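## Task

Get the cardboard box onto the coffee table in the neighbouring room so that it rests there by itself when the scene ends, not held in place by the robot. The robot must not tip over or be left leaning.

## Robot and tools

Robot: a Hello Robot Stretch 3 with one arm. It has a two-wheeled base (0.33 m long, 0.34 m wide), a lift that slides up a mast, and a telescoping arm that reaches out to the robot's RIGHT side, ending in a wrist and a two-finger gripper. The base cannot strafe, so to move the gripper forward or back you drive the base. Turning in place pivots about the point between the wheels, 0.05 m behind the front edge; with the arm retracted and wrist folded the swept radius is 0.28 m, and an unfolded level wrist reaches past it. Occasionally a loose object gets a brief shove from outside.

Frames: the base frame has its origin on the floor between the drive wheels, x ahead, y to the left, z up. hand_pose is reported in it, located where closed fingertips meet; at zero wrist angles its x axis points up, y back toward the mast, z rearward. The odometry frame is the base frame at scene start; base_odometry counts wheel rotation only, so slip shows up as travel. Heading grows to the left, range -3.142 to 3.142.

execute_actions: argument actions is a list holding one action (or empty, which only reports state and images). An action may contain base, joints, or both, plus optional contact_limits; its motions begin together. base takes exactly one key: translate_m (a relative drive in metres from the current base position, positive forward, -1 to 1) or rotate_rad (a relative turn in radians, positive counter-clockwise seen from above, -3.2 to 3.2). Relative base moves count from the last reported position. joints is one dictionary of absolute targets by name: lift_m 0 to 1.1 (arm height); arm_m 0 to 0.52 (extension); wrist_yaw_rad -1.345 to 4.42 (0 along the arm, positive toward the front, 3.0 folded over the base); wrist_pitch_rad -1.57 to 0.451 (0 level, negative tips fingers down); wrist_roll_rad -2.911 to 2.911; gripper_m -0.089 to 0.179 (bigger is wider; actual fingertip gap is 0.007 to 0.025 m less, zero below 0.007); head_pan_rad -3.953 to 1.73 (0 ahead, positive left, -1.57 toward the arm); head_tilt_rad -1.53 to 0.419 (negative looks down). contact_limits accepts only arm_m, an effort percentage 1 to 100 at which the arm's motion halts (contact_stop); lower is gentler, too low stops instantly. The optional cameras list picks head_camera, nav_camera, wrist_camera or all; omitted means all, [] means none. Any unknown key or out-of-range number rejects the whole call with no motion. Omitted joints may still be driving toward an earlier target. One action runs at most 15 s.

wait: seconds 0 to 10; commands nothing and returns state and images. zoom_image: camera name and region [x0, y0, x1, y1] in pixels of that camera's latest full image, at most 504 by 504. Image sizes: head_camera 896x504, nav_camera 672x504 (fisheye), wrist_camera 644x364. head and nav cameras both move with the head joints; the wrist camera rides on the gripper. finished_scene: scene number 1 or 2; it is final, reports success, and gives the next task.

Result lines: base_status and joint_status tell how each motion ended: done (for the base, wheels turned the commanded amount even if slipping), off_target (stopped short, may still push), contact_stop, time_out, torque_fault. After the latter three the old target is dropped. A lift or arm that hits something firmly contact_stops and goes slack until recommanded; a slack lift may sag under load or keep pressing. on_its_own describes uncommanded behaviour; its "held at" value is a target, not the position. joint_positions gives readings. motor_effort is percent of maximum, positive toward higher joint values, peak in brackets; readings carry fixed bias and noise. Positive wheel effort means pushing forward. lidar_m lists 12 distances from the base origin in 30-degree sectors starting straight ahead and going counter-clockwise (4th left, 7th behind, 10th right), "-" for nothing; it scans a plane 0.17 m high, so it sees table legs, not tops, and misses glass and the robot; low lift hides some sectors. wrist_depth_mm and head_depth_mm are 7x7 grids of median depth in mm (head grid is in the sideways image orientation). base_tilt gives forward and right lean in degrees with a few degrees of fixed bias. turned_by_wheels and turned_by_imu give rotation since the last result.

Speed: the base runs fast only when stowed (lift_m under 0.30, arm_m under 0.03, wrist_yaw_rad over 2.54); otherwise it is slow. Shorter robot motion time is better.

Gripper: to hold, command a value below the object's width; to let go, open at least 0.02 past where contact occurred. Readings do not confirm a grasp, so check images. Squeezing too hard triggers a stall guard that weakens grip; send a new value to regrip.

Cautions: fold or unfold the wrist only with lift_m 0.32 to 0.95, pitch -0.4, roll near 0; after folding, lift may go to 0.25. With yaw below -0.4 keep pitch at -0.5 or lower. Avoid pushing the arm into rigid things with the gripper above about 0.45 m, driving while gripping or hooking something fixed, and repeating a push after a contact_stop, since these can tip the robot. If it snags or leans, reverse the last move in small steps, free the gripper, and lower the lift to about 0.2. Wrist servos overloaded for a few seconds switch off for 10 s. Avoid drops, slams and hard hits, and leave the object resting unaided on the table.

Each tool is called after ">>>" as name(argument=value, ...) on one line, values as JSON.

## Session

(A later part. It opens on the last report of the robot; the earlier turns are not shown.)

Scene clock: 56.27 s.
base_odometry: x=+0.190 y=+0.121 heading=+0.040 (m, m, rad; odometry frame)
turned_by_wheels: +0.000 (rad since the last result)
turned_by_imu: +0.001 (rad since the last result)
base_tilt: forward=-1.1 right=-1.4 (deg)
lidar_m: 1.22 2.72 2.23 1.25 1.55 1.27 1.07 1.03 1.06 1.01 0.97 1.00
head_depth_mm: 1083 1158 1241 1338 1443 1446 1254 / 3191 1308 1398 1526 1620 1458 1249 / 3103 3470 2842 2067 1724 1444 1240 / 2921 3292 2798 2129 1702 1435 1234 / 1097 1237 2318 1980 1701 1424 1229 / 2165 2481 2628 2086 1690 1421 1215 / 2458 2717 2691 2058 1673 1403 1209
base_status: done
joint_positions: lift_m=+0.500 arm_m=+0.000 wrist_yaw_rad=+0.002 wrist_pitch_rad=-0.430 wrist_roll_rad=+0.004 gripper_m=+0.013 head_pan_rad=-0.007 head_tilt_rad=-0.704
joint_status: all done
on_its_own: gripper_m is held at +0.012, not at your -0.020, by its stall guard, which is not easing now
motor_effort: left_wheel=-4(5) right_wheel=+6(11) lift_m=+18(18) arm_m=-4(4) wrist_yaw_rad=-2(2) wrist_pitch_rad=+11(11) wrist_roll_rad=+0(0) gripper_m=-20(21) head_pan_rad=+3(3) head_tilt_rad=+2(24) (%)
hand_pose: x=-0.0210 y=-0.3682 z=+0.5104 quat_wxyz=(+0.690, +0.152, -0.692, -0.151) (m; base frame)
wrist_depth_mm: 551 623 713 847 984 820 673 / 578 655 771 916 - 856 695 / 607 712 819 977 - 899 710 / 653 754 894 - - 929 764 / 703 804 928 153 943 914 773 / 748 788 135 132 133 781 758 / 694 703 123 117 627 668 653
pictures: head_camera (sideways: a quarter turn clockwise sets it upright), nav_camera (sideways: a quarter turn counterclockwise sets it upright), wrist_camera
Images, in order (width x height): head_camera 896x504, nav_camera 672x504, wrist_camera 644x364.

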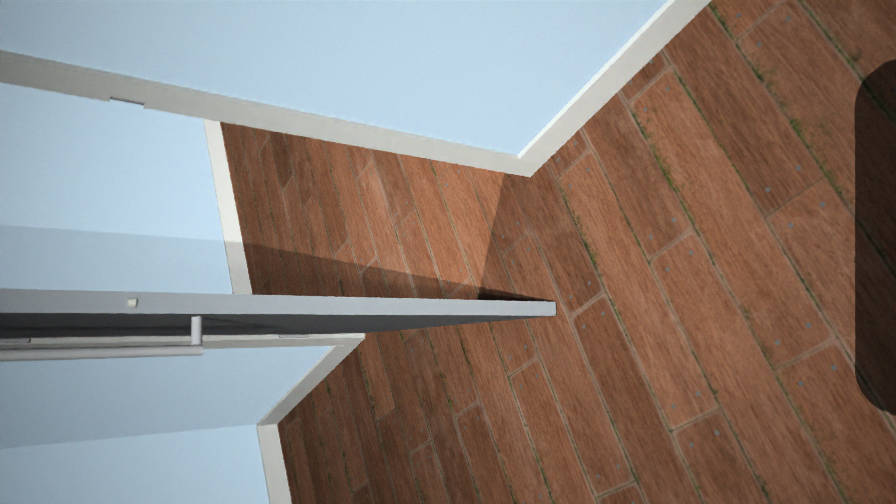

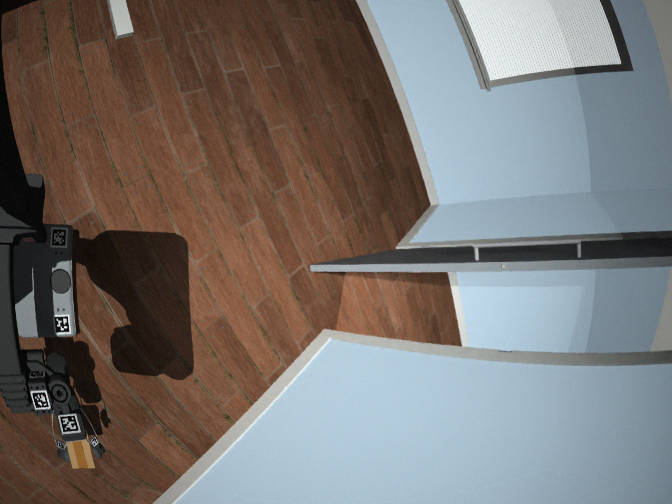

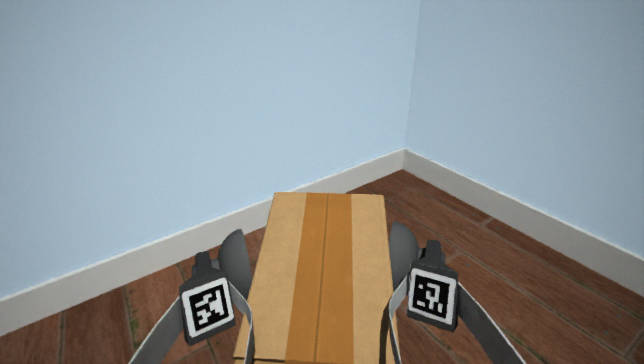

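>>> execute_actions(actions=[{"base":{"rotate_rad":0.05}}], cameras=[])

>>> execute_actions(actions=[{"base":{"translate_m":0.73},"joints":{"head_pan_rad":-1.57,"head_tilt_rad":-0.9}}], cameras=["nav_camera"])

>>> execute_actions(actions=[{"base":{"rotate_rad":1.5}}])

Scene clock: 57.43 s.
base_odometry: x=+0.190 y=+0.121 heading=+0.090 (m, m, rad; odometry frame)
turned_by_wheels: +0.050 (rad since the last result)
turned_by_imu: +0.050 (rad since the last result)
base_tilt: forward=-1.1 right=-1.4 (deg)
lidar_m: 1.22 2.72 2.12 1.25 1.56 1.27 1.06 1.03 1.08 1.00 0.97 1.02
head_depth_mm: 1130 1206 1288 1384 1496 1467 1259 / 3167 3522 2501 1597 1664 1453 1246 / 2982 3383 2846 2151 1736 1441 1241 / 1232 3081 2549 2063 1707 1434 1234 / 1997 2218 2447 2026 1697 1426 1228 / 2436 2734 2735 2083 1678 1415 1222 / 2425 2682 2674 2057 1667 1401 1211
base_status: done
joint_positions: lift_m=+0.500 arm_m=+0.000 wrist_yaw_rad=+0.002 wrist_pitch_rad=-0.430 wrist_roll_rad=+0.004 gripper_m=+0.013 head_pan_rad=-0.007 head_tilt_rad=-0.704
joint_status: not commanded
on_its_own: gripper_m is held at +0.012, not at your -0.020, by its stall guard, which is not easing now
motor_effort: left_wheel=-3(7) right_wheel=+7(11) lift_m=+17(18) arm_m=-4(4) wrist_yaw_rad=-1(1) wrist_pitch_rad=+11(11) wrist_roll_rad=+0(0) gripper_m=-20(20) head_pan_rad=+3(3) head_tilt_rad=+3(3) (%)
hand_pose: x=-0.0211 y=-0.3682 z=+0.5104 quat_wxyz=(+0.690, +0.152, -0.692, -0.151) (m; base frame)
wrist_depth_mm: 552 613 700 822 954 847 691 / 586 659 754 884 - 881 705 / 618 688 804 977 - 934 736 / 657 744 860 - - 1000 764 / 699 784 903 152 971 913 804 / 746 824 134 132 133 779 753 / 711 699 123 117 656 661 653
pictures: none
No camera images: the call's "cameras" was empty. Leave "cameras" out to get every camera's image.

Scene clock: 65.73 s.
base_odometry: x=+0.917 y=+0.186 heading=+0.090 (m, m, rad; odometry frame)
turned_by_wheels: +0.000 (rad since the last result)
turned_by_imu: +0.002 (rad since the last result)
base_tilt: forward=-1.1 right=-1.4 (deg)
lidar_m: 0.49 2.08 2.17 1.94 1.91 1.92 1.72 1.67 0.87 0.64 0.62 0.65
head_depth_mm: 755 904 1114 1475 1510 1325 1172 / 712 840 1023 1312 1501 1313 1184 / 673 784 945 1178 1439 1307 1200 / 636 735 874 1074 1376 788 - / 604 694 814 987 1253 1268 1147 / 576 656 763 913 1135 1279 1144 / 548 622 718 848 1037 1230 1135
base_status: done
joint_positions: lift_m=+0.500 arm_m=+0.000 wrist_yaw_rad=+0.002 wrist_pitch_rad=-0.430 wrist_roll_rad=+0.004 gripper_m=+0.013 head_pan_rad=-1.563 head_tilt_rad=-0.889
joint_status: all done
on_its_own: gripper_m is held at +0.012, not at your -0.020, by its stall guard, which is not easing now
motor_effort: left_wheel=-4(5) right_wheel=+5(13) lift_m=+17(17) arm_m=-3(4) wrist_yaw_rad=-1(1) wrist_pitch_rad=+11(10) wrist_roll_rad=+0(0) gripper_m=-20(19) head_pan_rad=-4(44) head_tilt_rad=-7(28) (%)
hand_pose: x=-0.0211 y=-0.3682 z=+0.5104 quat_wxyz=(+0.690, +0.152, -0.692, -0.151) (m; base frame)
wrist_depth_mm: 302 335 382 440 523 650 833 / 322 357 407 477 571 735 983 / 339 378 435 517 645 811 - / 354 403 473 544 711 942 - / 385 436 496 152 771 956 923 / 409 471 135 132 133 773 756 / 439 500 123 117 646 668 660
pictures: nav_camera (sideways: a quarter turn counterclockwise sets it upright)
Images, in order (width x height): nav_camera 672x504.

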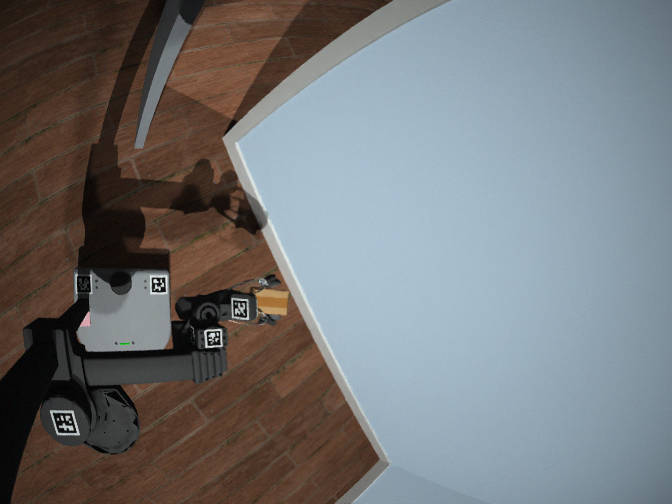

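Scene clock: 69.07 s.
base_odometry: x=+0.917 y=+0.186 heading=+1.589 (m, m, rad; odometry frame)
turned_by_wheels: +1.500 (rad since the last result)
turned_by_imu: +1.495 (rad since the last result)
base_tilt: forward=-1.1 right=-1.3 (deg)
lidar_m: 1.98 1.45 1.92 1.76 1.67 0.92 0.65 0.62 0.64 0.49 2.07 2.13
head_depth_mm: 2867 2669 2126 1756 1042 1186 1170 / 2659 2627 2112 1756 1498 1287 1179 / 2478 2628 2091 1742 1494 1312 1203 / 443 521 1957 1653 1460 788 - / 683 836 759 1535 1404 1265 1146 / 1350 1724 1961 1701 1455 1284 1142 / 1851 2165 2020 1688 1444 1278 1136
base_status: done
joint_positions: lift_m=+0.500 arm_m=+0.000 wrist_yaw_rad=+0.002 wrist_pitch_rad=-0.430 wrist_roll_rad=+0.004 gripper_m=+0.013 head_pan_rad=-1.563 head_tilt_rad=-0.889
joint_status: not commanded
on_its_own: gripper_m is held at +0.012, not at your -0.020, by its stall guard, which is not easing now
motor_effort: left_wheel=-3(9) right_wheel=+6(11) lift_m=+18(17) arm_m=-4(4) wrist_yaw_rad=-1(1) wrist_pitch_rad=+11(11) wrist_roll_rad=+0(0) gripper_m=-20(20) head_pan_rad=-3(3) head_tilt_rad=-6(6) (%)
hand_pose: x=-0.0212 y=-0.3682 z=+0.5104 quat_wxyz=(+0.690, +0.151, -0.692, -0.151) (m; base frame)
wrist_depth_mm: - - - - - - - / - - - - - - 356 / - - - - - - 369 / - - - - - - 393 / - 1000 971 152 947 896 413 / 848 818 135 132 133 565 439 / 716 690 123 116 632 553 464
pictures: head_camera (sideways: a quarter turn clockwise sets it upright), nav_camera (sideways: a quarter turn counterclockwise sets it upright), wrist_camera
Images, in order (width x height): head_camera 896x504, nav_camera 672x504, wrist_camera 644x364.

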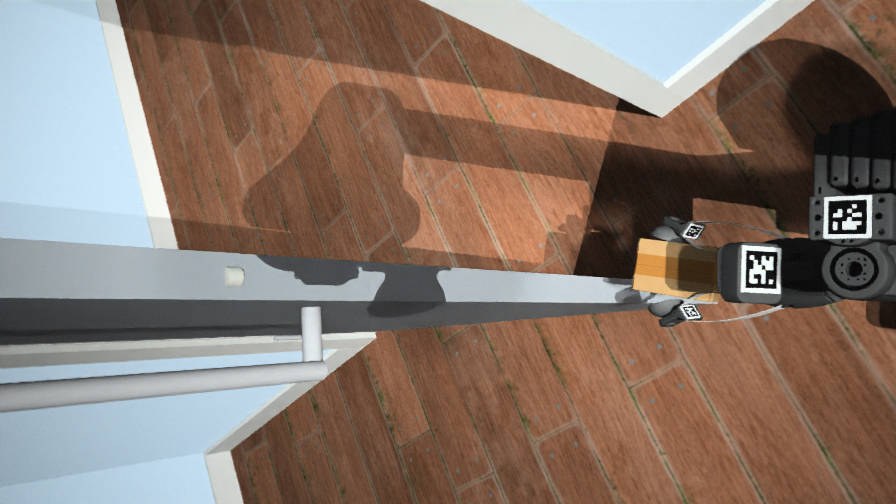

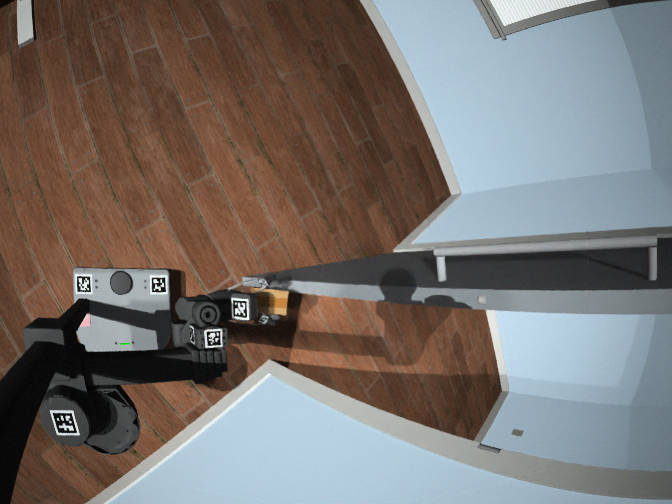

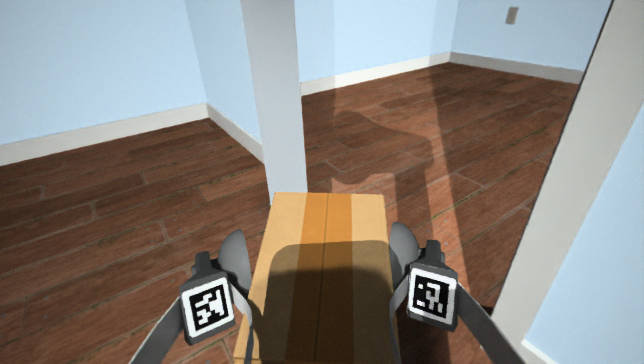

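>>> execute_actions(actions=[{"base":{"translate_m":-0.065}}], cameras=[])

>>> execute_actions(actions=[{"joints":{"arm_m":0.15,"wrist_yaw_rad":-0.15}}], cameras=["head_camera"])

Scene clock: 70.97 s.
base_odometry: x=+0.918 y=+0.121 heading=+1.589 (m, m, rad; odometry frame)
turned_by_wheels: +0.000 (rad since the last result)
turned_by_imu: +0.000 (rad since the last result)
base_tilt: forward=-1.0 right=-1.4 (deg)
lidar_m: 2.03 1.51 1.95 1.72 1.64 0.84 0.60 0.57 0.58 0.50 1.93 2.16
head_depth_mm: 2914 2667 2124 843 947 1077 1146 / 2685 2629 2111 1747 1148 1243 1187 / 2525 2572 2092 1735 1485 1304 1202 / 2351 2547 2058 1722 1483 789 - / 1370 1569 1805 1643 1422 1239 1151 / 440 1559 1873 1657 1465 1282 1141 / 1496 1898 1959 1682 1454 1272 1136
base_status: done
joint_positions: lift_m=+0.500 arm_m=+0.000 wrist_yaw_rad=+0.002 wrist_pitch_rad=-0.430 wrist_roll_rad=+0.004 gripper_m=+0.013 head_pan_rad=-1.563 head_tilt_rad=-0.889
joint_status: not commanded
on_its_own: gripper_m is held at +0.012, not at your -0.020, by its stall guard, which is not easing now
motor_effort: left_wheel=-3(8) right_wheel=+5(8) lift_m=+18(18) arm_m=-4(4) wrist_yaw_rad=-1(1) wrist_pitch_rad=+11(11) wrist_roll_rad=+0(0) gripper_m=-19(20) head_pan_rad=-4(3) head_tilt_rad=-7(7) (%)
hand_pose: x=-0.0212 y=-0.3682 z=+0.5104 quat_wxyz=(+0.690, +0.151, -0.692, -0.151) (m; base frame)
wrist_depth_mm: - - 441 - - - 304 / - - 363 - - - 320 / - - 307 - - - 343 / - - 341 - - 435 353 / - 990 319 153 946 454 366 / 840 822 135 132 133 486 392 / 714 705 123 117 637 506 407
pictures: none
No camera images: the call's "cameras" was empty. Leave "cameras" out to get every camera's image.

Scene clock: 73.33 s.
base_odometry: x=+0.918 y=+0.121 heading=+1.589 (m, m, rad; odometry frame)
turned_by_wheels: +0.000 (rad since the last result)
turned_by_imu: +0.000 (rad since the last result)
base_tilt: forward=-1.1 right=-1.4 (deg)
lidar_m: 2.04 1.51 1.95 1.72 1.64 0.84 0.60 0.57 0.58 0.50 1.93 2.17
head_depth_mm: 2934 2661 2122 843 948 1079 1144 / 2712 2638 2112 1751 1145 1251 1174 / 2523 2601 2083 1733 1504 - 1159 / 2356 2534 2074 1724 1439 - 1150 / 1371 1569 1808 1640 1412 1245 1149 / 440 1560 1869 1662 1462 1283 1141 / 1497 1907 1939 1692 1446 1270 1137
base_status: not commanded
joint_positions: lift_m=+0.500 arm_m=+0.150 wrist_yaw_rad=-0.149 wrist_pitch_rad=-0.430 wrist_roll_rad=+0.004 gripper_m=+0.013 head_pan_rad=-1.563 head_tilt_rad=-0.889
joint_status: all done
on_its_own: gripper_m is held at +0.012, not at your -0.020, by its stall guard, which is not easing now
motor_effort: left_wheel=-3(3) right_wheel=+6(7) lift_m=+18(18) arm_m=+3(2) wrist_yaw_rad=-1(1) wrist_pitch_rad=+11(11) wrist_roll_rad=+0(0) gripper_m=-19(20) head_pan_rad=-4(4) head_tilt_rad=-6(7) (%)
hand_pose: x=-0.0545 y=-0.5149 z=+0.5104 quat_wxyz=(+0.677, +0.099, -0.701, -0.202) (m; base frame)
wrist_depth_mm: 185 393 - - - - 225 / 171 334 - - - - 236 / 160 293 - - - - 247 / 149 261 - - - - 264 / 146 235 747 153 948 384 282 / 137 211 134 132 133 359 303 / 133 177 123 117 646 378 321
pictures: head_camera (sideways: a quarter turn clockwise sets it upright)
Images, in order (width x height): head_camera 896x504.

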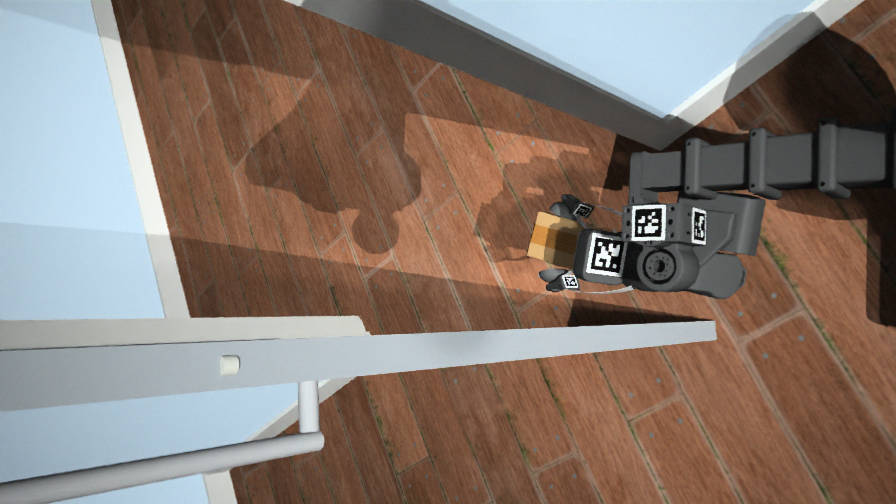

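>>> execute_actions(actions=[{"base":{"translate_m":0.05},"joints":{"arm_m":0.34,"wrist_yaw_rad":-0.3,"wrist_pitch_rad":-0.5}}], cameras=["head_camera"])

>>> execute_actions(actions=[{"base":{"translate_m":0.55}}])

Scene clock: 76.30 s.
base_odometry: x=+0.917 y=+0.171 heading=+1.589 (m, m, rad; odometry frame)
turned_by_wheels: +0.000 (rad since the last result)
turned_by_imu: +0.000 (rad since the last result)
base_tilt: forward=-1.1 right=-1.3 (deg)
lidar_m: 1.99 1.47 1.94 1.75 1.68 0.90 0.64 0.61 0.63 0.49 2.08 2.14
head_depth_mm: 2879 2687 2134 1732 1014 1160 1169 / 2662 2654 2100 1754 1505 1285 1169 / 2498 2602 2082 1779 1475 1284 1154 / 2295 2490 1998 1772 1431 1300 1155 / 448 521 647 947 1380 1250 1148 / 1294 1566 1913 1699 1459 1281 1144 / 1833 2176 2010 1682 1447 1270 1140
base_status: done
joint_positions: lift_m=+0.500 arm_m=+0.340 wrist_yaw_rad=-0.299 wrist_pitch_rad=-0.523 wrist_roll_rad=+0.004 gripper_m=+0.013 head_pan_rad=-1.563 head_tilt_rad=-0.889
joint_status: all done
on_its_own: gripper_m is held at +0.012, not at your -0.020, by its stall guard, which is not easing now
motor_effort: left_wheel=-4(4) right_wheel=+5(12) lift_m=+18(17) arm_m=+4(4) wrist_yaw_rad=-1(4) wrist_pitch_rad=+8(11) wrist_roll_rad=+0(0) gripper_m=-20(20) head_pan_rad=-4(4) head_tilt_rad=-7(7) (%)
hand_pose: x=-0.0833 y=-0.6852 z=+0.4904 quat_wxyz=(+0.647, +0.079, -0.704, -0.283) (m; base frame)
wrist_depth_mm: 279 711 - - - - - / 242 732 - - - - - / 211 590 - - - - - / 182 410 - - - - - / 160 314 884 152 856 842 833 / 147 251 135 132 133 733 671 / 133 190 123 117 593 624 312
pictures: head_camera (sideways: a quarter turn clockwise sets it upright)
Images, in order (width x height): head_camera 896x504.

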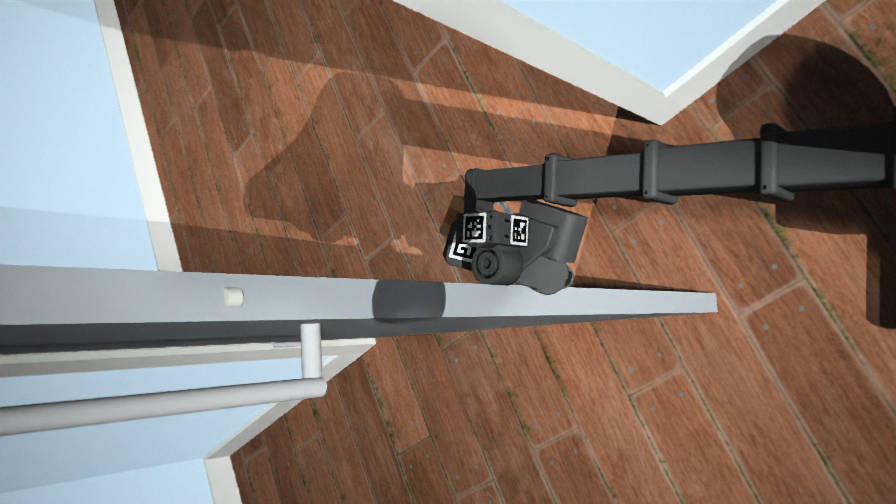

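Scene clock: 82.80 s.
base_odometry: x=+0.907 y=+0.721 heading=+1.589 (m, m, rad; odometry frame)
turned_by_wheels: +0.000 (rad since the last result)
turned_by_imu: +0.000 (rad since the last result)
base_tilt: forward=-1.1 right=-1.3 (deg)
lidar_m: 1.51 1.43 1.05 1.85 1.97 1.59 1.13 1.06 1.28 0.62 1.79 1.83
head_depth_mm: 1232 2492 2128 1772 1516 1324 1176 / 969 1221 1671 1745 1509 1319 1170 / 803 969 1219 1609 1481 1280 1161 / 686 801 966 1130 1423 1297 1158 / 595 684 800 962 1227 1290 1152 / 559 666 1917 1659 1462 1283 1145 / 1673 1897 1998 1681 1457 1269 1135
base_status: done
joint_positions: lift_m=+0.500 arm_m=+0.340 wrist_yaw_rad=-0.302 wrist_pitch_rad=-0.523 wrist_roll_rad=+0.004 gripper_m=+0.013 head_pan_rad=-1.563 head_tilt_rad=-0.889
joint_status: not commanded
on_its_own: gripper_m is held at +0.012, not at your -0.020, by its stall guard, which is not easing now
motor_effort: left_wheel=-3(3) right_wheel=+5(23) lift_m=+18(19) arm_m=+4(3) wrist_yaw_rad=+1(2) wrist_pitch_rad=+8(8) wrist_roll_rad=+0(1) gripper_m=-19(20) head_pan_rad=-4(3) head_tilt_rad=-7(7) (%)
hand_pose: x=-0.0840 y=-0.6849 z=+0.4903 quat_wxyz=(+0.647, +0.078, -0.704, -0.284) (m; base frame)
wrist_depth_mm: 135 167 253 518 - - - / 138 172 262 549 - - - / 140 176 273 601 - - - / 140 180 284 553 - - 997 / 143 184 263 152 847 845 835 / 146 189 135 132 133 734 709 / 149 185 123 117 598 634 623
pictures: head_camera (sideways: a quarter turn clockwise sets it upright), nav_camera (sideways: a quarter turn counterclockwise sets it upright), wrist_camera
Images, in order (width x height): head_camera 896x504, nav_camera 672x504, wrist_camera 644x364.

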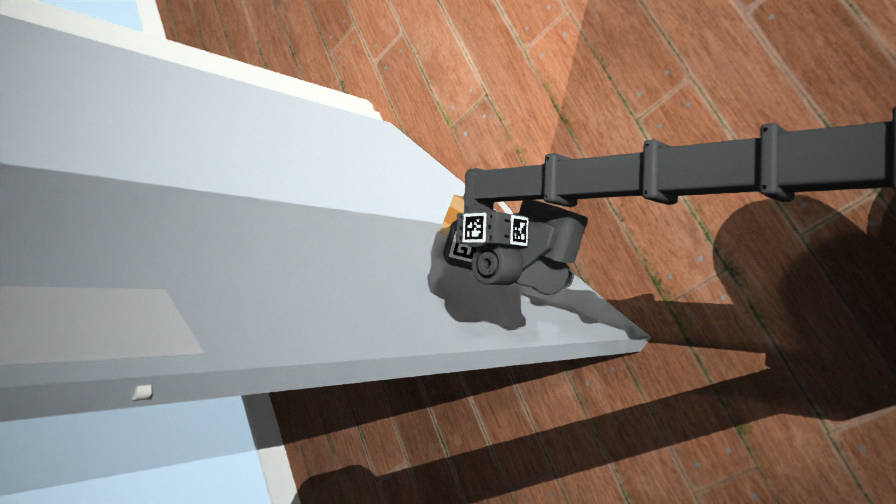

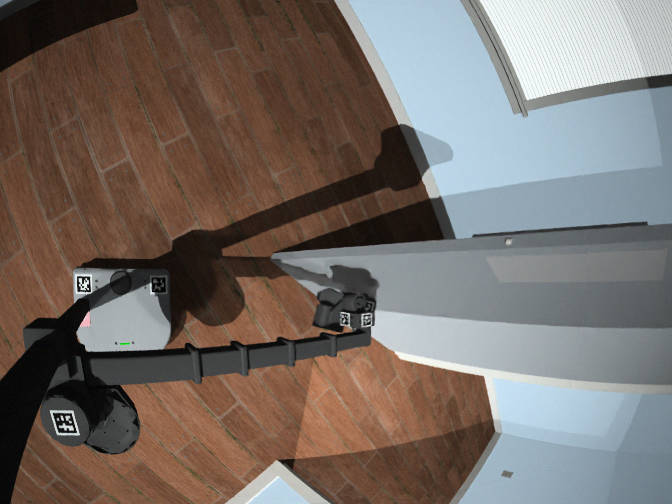

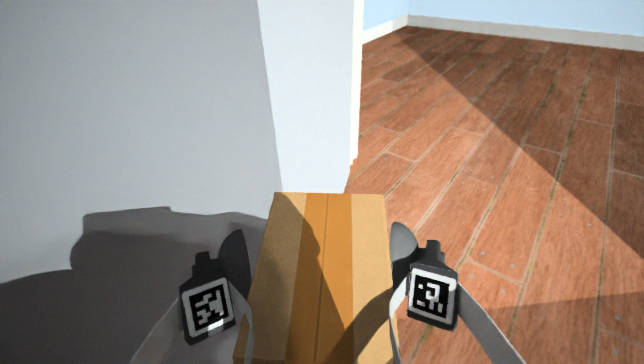

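>>> execute_actions(actions=[{"base":{"translate_m":-0.1}}], cameras=[])

>>> execute_actions(actions=[{"base":{"translate_m":-0.24},"joints":{"arm_m":0,"wrist_pitch_rad":-0.4,"wrist_yaw_rad":0}}], cameras=[])

>>> execute_actions(actions=[{"joints":{"wrist_yaw_rad":2.9,"head_pan_rad":0,"head_tilt_rad":-0.8}}], cameras=["wrist_camera"])

>>> execute_actions(actions=[{"base":{"rotate_rad":-1.6},"joints":{"lift_m":0.31}}], cameras=["head_camera","nav_camera"])

Scene clock: 85.47 s.
base_odometry: x=+0.909 y=+0.621 heading=+1.588 (m, m, rad; odometry frame)
turned_by_wheels: +0.000 (rad since the last result)
turned_by_imu: +0.001 (rad since the last result)
base_tilt: forward=-1.0 right=-1.4 (deg)
lidar_m: 1.59 1.18 1.11 1.85 1.91 1.47 1.04 0.98 1.52 0.74 0.69 1.89
head_depth_mm: 2513 2661 2136 1774 1515 1322 1177 / 1187 1497 1991 1748 1502 1317 1172 / 1014 1214 1513 1734 1474 1282 1159 / 881 1031 1240 1452 1432 1297 1159 / 781 898 1049 1264 1442 1289 1147 / 703 794 910 1068 1303 1284 1143 / 635 711 810 1005 1429 1274 1136
base_status: done
joint_positions: lift_m=+0.500 arm_m=+0.340 wrist_yaw_rad=-0.302 wrist_pitch_rad=-0.523 wrist_roll_rad=+0.004 gripper_m=+0.013 head_pan_rad=-1.563 head_tilt_rad=-0.889
joint_status: not commanded
on_its_own: gripper_m is held at +0.012, not at your -0.020, by its stall guard, which is not easing now
motor_effort: left_wheel=-3(8) right_wheel=+5(6) lift_m=+17(18) arm_m=+3(4) wrist_yaw_rad=+1(1) wrist_pitch_rad=+8(8) wrist_roll_rad=+0(0) gripper_m=-20(20) head_pan_rad=-3(4) head_tilt_rad=-6(7) (%)
hand_pose: x=-0.0840 y=-0.6850 z=+0.4903 quat_wxyz=(+0.647, +0.078, -0.704, -0.284) (m; base frame)
wrist_depth_mm: 243 309 440 838 - - - / 250 318 465 914 - - - / 255 327 481 982 - - - / 263 336 519 916 - - - / 269 350 493 152 849 841 839 / 275 359 135 132 133 723 721 / 285 355 123 117 599 631 626
pictures: none
No camera images: the call's "cameras" was empty. Leave "cameras" out to get every camera's image.

Scene clock: 89.17 s.
base_odometry: x=+0.913 y=+0.381 heading=+1.588 (m, m, rad; odometry frame)
turned_by_wheels: +0.000 (rad since the last result)
turned_by_imu: +0.001 (rad since the last result)
base_tilt: forward=-1.0 right=-1.4 (deg)
lidar_m: 1.80 1.30 1.77 1.86 1.78 1.17 0.83 0.79 0.80 0.97 0.81 2.03
head_depth_mm: 2716 2681 2126 1770 1523 1329 1171 / 2525 2633 2123 1757 1506 1316 1184 / 2285 2511 2090 1750 1491 1308 1203 / 1188 1396 1672 1736 1481 788 - / 1051 1206 1412 1622 1476 1274 1145 / 943 1063 1224 1435 1457 1283 1140 / 853 954 1077 1242 1401 1279 1135
base_status: done
joint_positions: lift_m=+0.500 arm_m=+0.000 wrist_yaw_rad=-0.001 wrist_pitch_rad=-0.431 wrist_roll_rad=+0.004 gripper_m=+0.013 head_pan_rad=-1.563 head_tilt_rad=-0.889
joint_status: all done
on_its_own: gripper_m is held at +0.012, not at your -0.020, by its stall guard, which is not easing now
motor_effort: left_wheel=-3(6) right_wheel=+6(6) lift_m=+18(18) arm_m=-4(5) wrist_yaw_rad=+1(2) wrist_pitch_rad=+11(13) wrist_roll_rad=+0(0) gripper_m=-20(20) head_pan_rad=-3(4) head_tilt_rad=-7(7) (%)
hand_pose: x=-0.0218 y=-0.3682 z=+0.5103 quat_wxyz=(+0.690, +0.151, -0.692, -0.152) (m; base frame)
wrist_depth_mm: 484 574 757 - - - - / 501 598 782 - - - - / 523 622 832 - - - - / 540 661 886 - - - - / 556 690 878 152 955 942 947 / 605 740 135 132 133 773 644 / 694 694 123 117 632 675 618
pictures: none
No camera images: the call's "cameras" was empty. Leave "cameras" out to get every camera's image.

Scene clock: 91.60 s.
base_odometry: x=+0.913 y=+0.381 heading=+1.588 (m, m, rad; odometry frame)
turned_by_wheels: +0.000 (rad since the last result)
turned_by_imu: +0.000 (rad since the last result)
base_tilt: forward=-1.1 right=-1.3 (deg)
lidar_m: 1.81 1.30 1.76 1.86 1.78 1.17 0.83 0.79 0.80 0.97 0.81 2.02
head_depth_mm: 2198 2430 2420 1942 1614 1375 1209 / 2156 2530 2403 1908 1592 1373 1198 / 2007 2325 2375 1895 1591 1362 1196 / 1883 2156 2315 1884 1569 1356 1183 / 1777 2011 2215 1879 1559 1343 1180 / 1680 1885 2109 1847 1553 1337 1172 / 1585 1761 1995 1838 1539 1324 1166
base_status: not commanded
joint_positions: lift_m=+0.500 arm_m=+0.000 wrist_yaw_rad=+2.897 wrist_pitch_rad=-0.430 wrist_roll_rad=+0.004 gripper_m=+0.013 head_pan_rad=-0.007 head_tilt_rad=-0.804
joint_status: all done
on_its_own: gripper_m is held at +0.012, not at your -0.020, by its stall guard, which is not easing now
motor_effort: left_wheel=-3(3) right_wheel=+5(5) lift_m=+17(18) arm_m=-4(4) wrist_yaw_rad=+1(1) wrist_pitch_rad=+10(11) wrist_roll_rad=+0(0) gripper_m=-20(20) head_pan_rad=+3(46) head_tilt_rad=+2(13) (%)
hand_pose: x=+0.0326 y=+0.0709 z=+0.5104 quat_wxyz=(+0.234, +0.705, +0.066, +0.666) (m; base frame)
wrist_depth_mm: - - - - - - - / - - - - - - - / - - - - - - - / - - - - - - - / - - 980 152 952 932 942 / 830 - 135 132 133 782 764 / 695 705 121 117 643 662 667
pictures: wrist_camera
Images, in order (width x height): wrist_camera 644x364.

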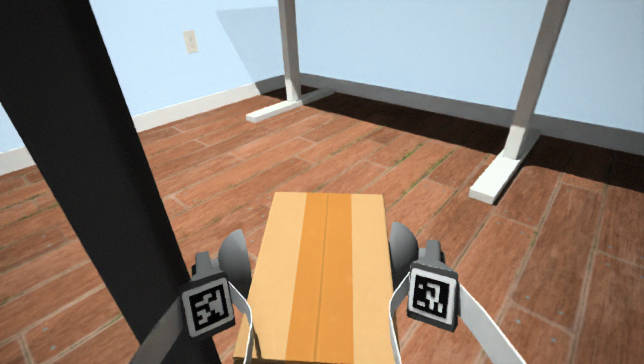

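Scene clock: 95.07 s.
base_odometry: x=+0.913 y=+0.381 heading=-0.012 (m, m, rad; odometry frame)
turned_by_wheels: -1.600 (rad since the last result)
turned_by_imu: -1.593 (rad since the last result)
base_tilt: forward=-1.0 right=-1.4 (deg)
lidar_m: 1.00 0.81 2.01 1.82 1.29 1.76 1.88 1.77 1.21 0.84 0.79 0.80
head_depth_mm: 2813 3106 2448 1932 1619 1351 1204 / 2571 2905 2388 1921 1603 1367 1199 / 2377 2741 2382 1891 1585 1355 1197 / 1243 1441 1731 1840 1566 1355 1187 / 1084 1224 1403 1660 1566 1345 1180 / 964 1075 1217 1399 1515 1329 1169 / 871 957 1069 1211 1384 1325 1163
base_status: done
joint_positions: lift_m=+0.310 arm_m=+0.000 wrist_yaw_rad=+2.898 wrist_pitch_rad=-0.430 wrist_roll_rad=+0.004 gripper_m=+0.013 head_pan_rad=-0.007 head_tilt_rad=-0.803
joint_status: all done
on_its_own: gripper_m is held at +0.012, not at your -0.020, by its stall guard, which is not easing now
motor_effort: left_wheel=+4(7) right_wheel=-7(10) lift_m=+18(17) arm_m=-3(4) wrist_yaw_rad=+1(1) wrist_pitch_rad=+10(11) wrist_roll_rad=+0(0) gripper_m=-20(20) head_pan_rad=+3(3) head_tilt_rad=+2(1) (%)
hand_pose: x=+0.0325 y=+0.0709 z=+0.3205 quat_wxyz=(+0.234, +0.705, +0.066, +0.666) (m; base frame)
wrist_depth_mm: - - - - - - 611 / - - - - - - 655 / - - - - - 996 703 / 910 899 892 848 835 788 753 / 717 - 692 153 655 654 651 / 588 - 135 132 133 552 545 / 496 487 117 117 448 472 467
pictures: head_camera (sideways: a quarter turn clockwise sets it upright), nav_camera (sideways: a quarter turn counterclockwise sets it upright)
Images, in order (width x height): head_camera 896x504, nav_camera 672x504.

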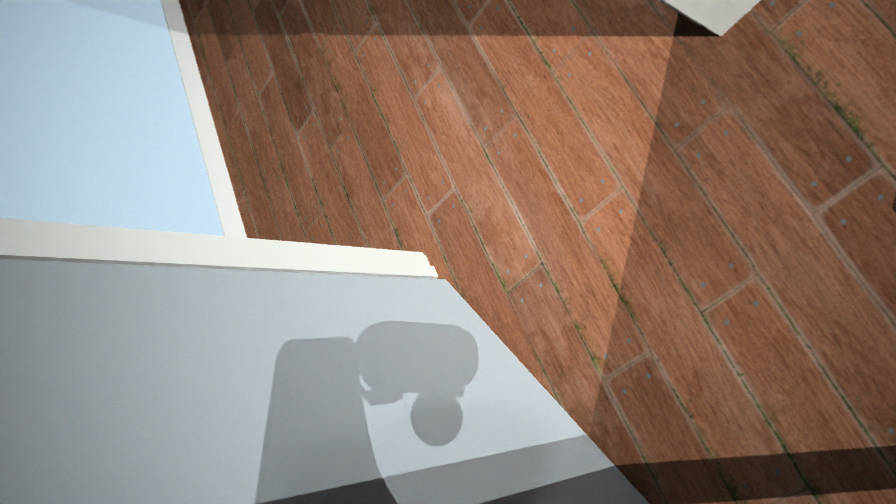

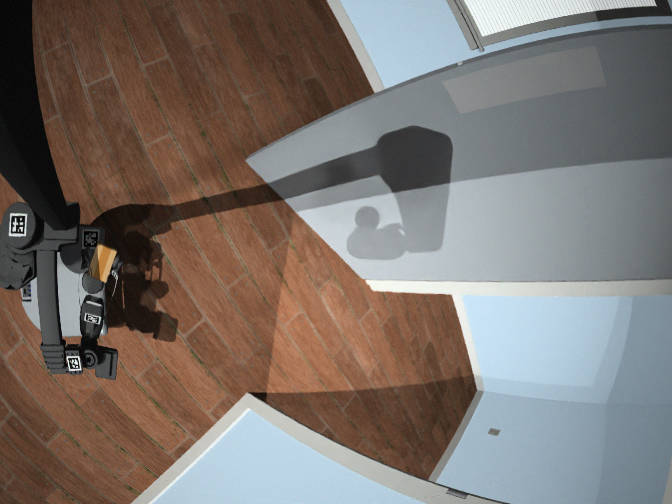

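>>> execute_actions(actions=[{"base":{"rotate_rad":-0.1},"joints":{"lift_m":0.285}}], cameras=[])

>>> execute_actions(actions=[{"base":{"translate_m":0.8}}], cameras=["nav_camera"])

>>> execute_actions(actions=[{"base":{"rotate_rad":-0.8},"joints":{"head_tilt_rad":-0.6}}], cameras=["wrist_camera","nav_camera"])

Scene clock: 97.07 s.
base_odometry: x=+0.913 y=+0.381 heading=-0.111 (m, m, rad; odometry frame)
turned_by_wheels: -0.100 (rad since the last result)
turned_by_imu: -0.099 (rad since the last result)
base_tilt: forward=-1.1 right=-1.4 (deg)
lidar_m: 1.09 0.81 1.98 1.90 1.72 1.30 1.88 1.78 1.38 0.87 0.79 0.80
head_depth_mm: 3108 3210 2430 1937 1612 1302 1206 / 2903 3114 2416 1919 1602 1369 1197 / 2647 2922 2381 1905 1588 1365 1194 / 2425 2689 2339 1880 1572 1358 1185 / 1270 1418 1629 1782 1561 1342 1175 / 1085 1205 1356 1552 1554 1340 1168 / 959 1053 1168 1311 1449 1326 1165
base_status: done
joint_positions: lift_m=+0.285 arm_m=+0.000 wrist_yaw_rad=+2.898 wrist_pitch_rad=-0.430 wrist_roll_rad=+0.004 gripper_m=+0.013 head_pan_rad=-0.007 head_tilt_rad=-0.803
joint_status: all done
on_its_own: gripper_m is held at +0.012, not at your -0.020, by its stall guard, which is not easing now
motor_effort: left_wheel=+4(8) right_wheel=-6(13) lift_m=+18(21) arm_m=-4(3) wrist_yaw_rad=+1(1) wrist_pitch_rad=+10(10) wrist_roll_rad=+0(0) gripper_m=-20(20) head_pan_rad=+3(3) head_tilt_rad=+2(2) (%)
hand_pose: x=+0.0325 y=+0.0709 z=+0.2955 quat_wxyz=(+0.234, +0.705, +0.066, +0.666) (m; base frame)
wrist_depth_mm: - - - - - 697 644 / - - - - - 725 684 / - - - - - 799 747 / 855 834 865 795 793 808 757 / 671 - 647 153 637 622 613 / 554 - 135 132 133 522 507 / 467 472 117 117 420 438 438
pictures: none
No camera images: the call's "cameras" was empty. Leave "cameras" out to get every camera's image.

Scene clock: 101.43 s.
base_odometry: x=+1.708 y=+0.293 heading=-0.111 (m, m, rad; odometry frame)
turned_by_wheels: +0.000 (rad since the last result)
turned_by_imu: +0.002 (rad since the last result)
base_tilt: forward=-1.1 right=-1.4 (deg)
lidar_m: 0.52 0.38 0.37 0.39 0.53 1.96 2.65 2.39 0.47 0.47 2.50 2.37
head_depth_mm: 2179 2629 2429 1930 1607 1380 1206 / 1966 2327 2402 1917 1602 1376 1197 / 1785 2059 2283 1899 1590 1368 1187 / 1644 1874 2139 1877 1569 1355 1185 / 1480 1671 1930 930 1110 1289 1176 / 524 580 645 732 851 1000 1134 / 445 488 540 605 688 796 944
base_status: done
joint_positions: lift_m=+0.285 arm_m=+0.000 wrist_yaw_rad=+2.898 wrist_pitch_rad=-0.430 wrist_roll_rad=+0.004 gripper_m=+0.013 head_pan_rad=-0.007 head_tilt_rad=-0.802
joint_status: not commanded
on_its_own: gripper_m is held at +0.012, not at your -0.020, by its stall guard, which is not easing now
motor_effort: left_wheel=+4(11) right_wheel=-6(11) lift_m=+18(17) arm_m=-3(4) wrist_yaw_rad=+1(1) wrist_pitch_rad=+11(11) wrist_roll_rad=+0(0) gripper_m=-20(20) head_pan_rad=+3(3) head_tilt_rad=+1(2) (%)
hand_pose: x=+0.0324 y=+0.0710 z=+0.2955 quat_wxyz=(+0.234, +0.705, +0.066, +0.666) (m; base frame)
wrist_depth_mm: - 435 405 376 357 337 319 / - 467 441 413 385 365 340 / - 522 486 448 415 389 366 / 859 565 545 481 455 426 397 / 660 - 595 152 486 466 430 / 548 - 136 132 133 496 481 / 463 471 117 117 421 442 440
pictures: nav_camera (sideways: a quarter turn counterclockwise sets it upright)
Images, in order (width x height): nav_camera 672x504.

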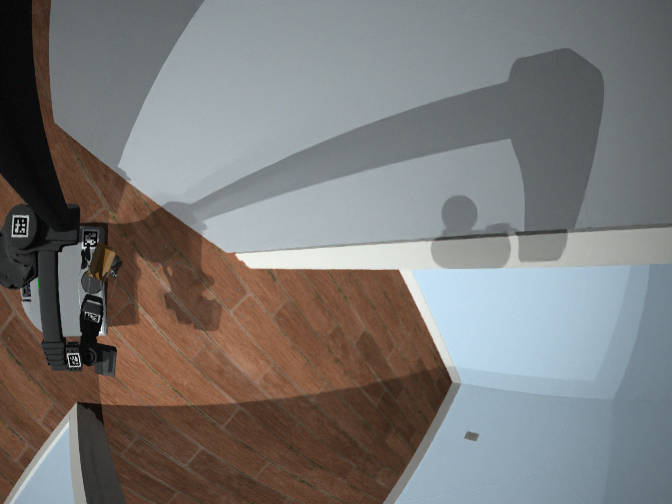

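Scene clock: 103.20 s.
base_odometry: x=+1.708 y=+0.293 heading=-0.911 (m, m, rad; odometry frame)
turned_by_wheels: -0.800 (rad since the last result)
turned_by_imu: -0.796 (rad since the last result)
base_tilt: forward=-1.1 right=-1.3 (deg)
lidar_m: 2.50 1.79 0.43 0.37 0.37 0.43 2.23 1.95 2.43 0.85 0.46 2.55
head_depth_mm: 2181 2385 2638 2547 1944 1566 1321 / 2186 2383 2638 2519 1923 1560 1313 / 2195 2403 2647 2493 1917 1553 1304 / 2192 2413 2663 2458 1891 1538 1297 / 2197 2419 2703 2421 1868 1529 1290 / 2229 2434 2694 2403 1870 1522 1282 / 2228 2440 2722 2370 1845 1501 1273
base_status: done
joint_positions: lift_m=+0.285 arm_m=+0.000 wrist_yaw_rad=+2.898 wrist_pitch_rad=-0.430 wrist_roll_rad=+0.004 gripper_m=+0.013 head_pan_rad=-0.007 head_tilt_rad=-0.606
joint_status: all done
on_its_own: gripper_m is held at +0.012, not at your -0.020, by its stall guard, which is not easing now
motor_effort: left_wheel=+4(9) right_wheel=-7(14) lift_m=+18(18) arm_m=-4(3) wrist_yaw_rad=+1(1) wrist_pitch_rad=+11(11) wrist_roll_rad=+0(0) gripper_m=-20(20) head_pan_rad=+3(3) head_tilt_rad=+4(22) (%)
hand_pose: x=+0.0324 y=+0.0710 z=+0.2955 quat_wxyz=(+0.234, +0.705, +0.066, +0.666) (m; base frame)
wrist_depth_mm: - 333 384 440 528 - - / - 359 413 476 604 - - / - 389 434 522 649 - - / 341 422 474 549 726 772 794 / 370 - 489 152 624 635 615 / 399 - 134 132 133 520 505 / 427 463 117 117 424 448 437
pictures: nav_camera (sideways: a quarter turn counterclockwise sets it upright), wrist_camera
Images, in order (width x height): nav_camera 672x504, wrist_camera 644x364.

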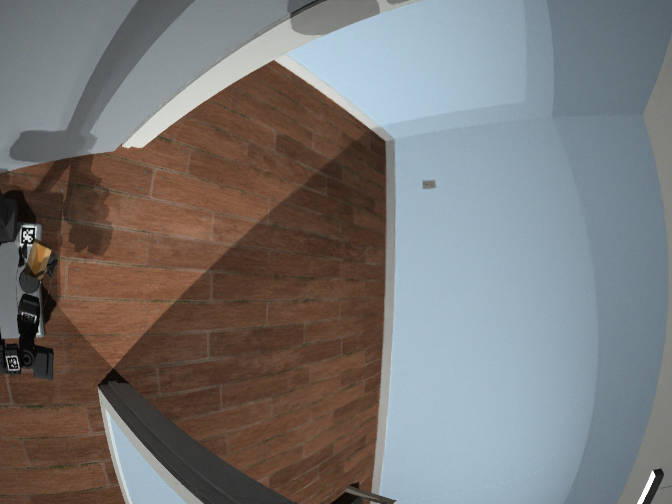

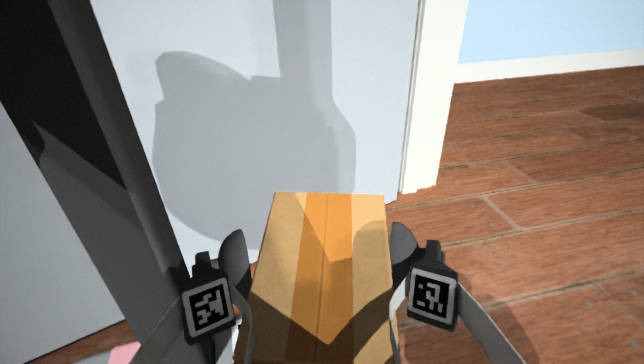

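>>> execute_actions(actions=[{"base":{"translate_m":0.95},"joints":{"head_pan_rad":-1.3,"head_tilt_rad":-0.5}}], cameras=["head_camera","nav_camera"])

Scene clock: 108.20 s.
base_odometry: x=+2.291 y=-0.458 heading=-0.911 (m, m, rad; odometry frame)
turned_by_wheels: +0.000 (rad since the last result)
turned_by_imu: +0.002 (rad since the last result)
base_tilt: forward=-1.1 right=-1.4 (deg)
lidar_m: 1.56 1.65 1.31 1.28 0.72 0.72 1.24 0.71 0.86 1.77 2.06 1.59
head_depth_mm: 2084 2237 2423 2602 2196 1718 1413 / 2163 2319 2500 2619 2173 1705 1398 / 2233 2381 2535 2166 2086 1688 1389 / 2288 2485 2630 2242 2145 1677 1381 / 2362 2566 2703 2437 2114 1668 1376 / 2450 2652 2853 2419 2105 1650 1364 / 2386 2530 2688 2659 2070 1631 1361
base_status: done
joint_positions: lift_m=+0.285 arm_m=+0.000 wrist_yaw_rad=+2.898 wrist_pitch_rad=-0.430 wrist_roll_rad=+0.004 gripper_m=+0.013 head_pan_rad=-1.293 head_tilt_rad=-0.507
joint_status: all done
on_its_own: gripper_m is held at +0.012, not at your -0.020, by its stall guard, which is not easing now
motor_effort: left_wheel=+4(11) right_wheel=-5(11) lift_m=+18(18) arm_m=-4(4) wrist_yaw_rad=+1(1) wrist_pitch_rad=+10(11) wrist_roll_rad=+0(1) gripper_m=-20(20) head_pan_rad=-4(44) head_tilt_rad=+4(17) (%)
hand_pose: x=+0.0324 y=+0.0710 z=+0.2955 quat_wxyz=(+0.234, +0.705, +0.066, +0.666) (m; base frame)
wrist_depth_mm: - - - - - - - / - - - - - - - / - - - - - - - / 777 832 828 815 794 781 778 / 674 - 648 151 631 623 613 / 549 - 134 132 133 522 510 / 467 468 118 117 422 438 434
pictures: head_camera (sideways: a quarter turn clockwise sets it upright), nav_camera (sideways: a quarter turn counterclockwise sets it upright)
Images, in order (width x height): head_camera 896x504, nav_camera 672x504.

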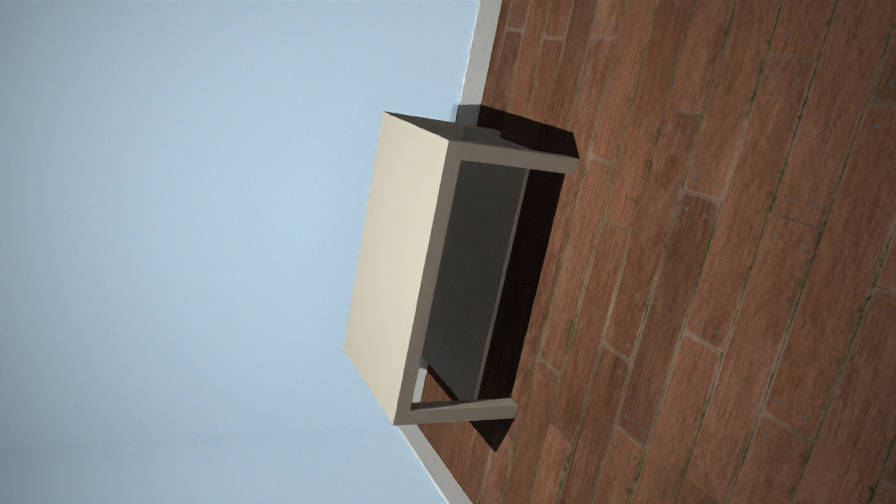

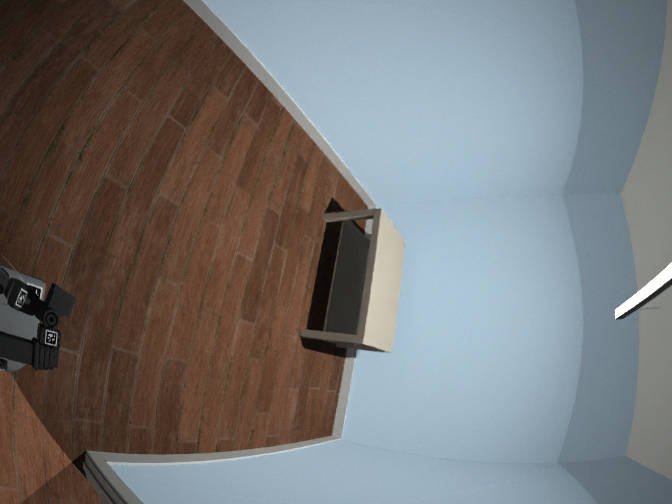

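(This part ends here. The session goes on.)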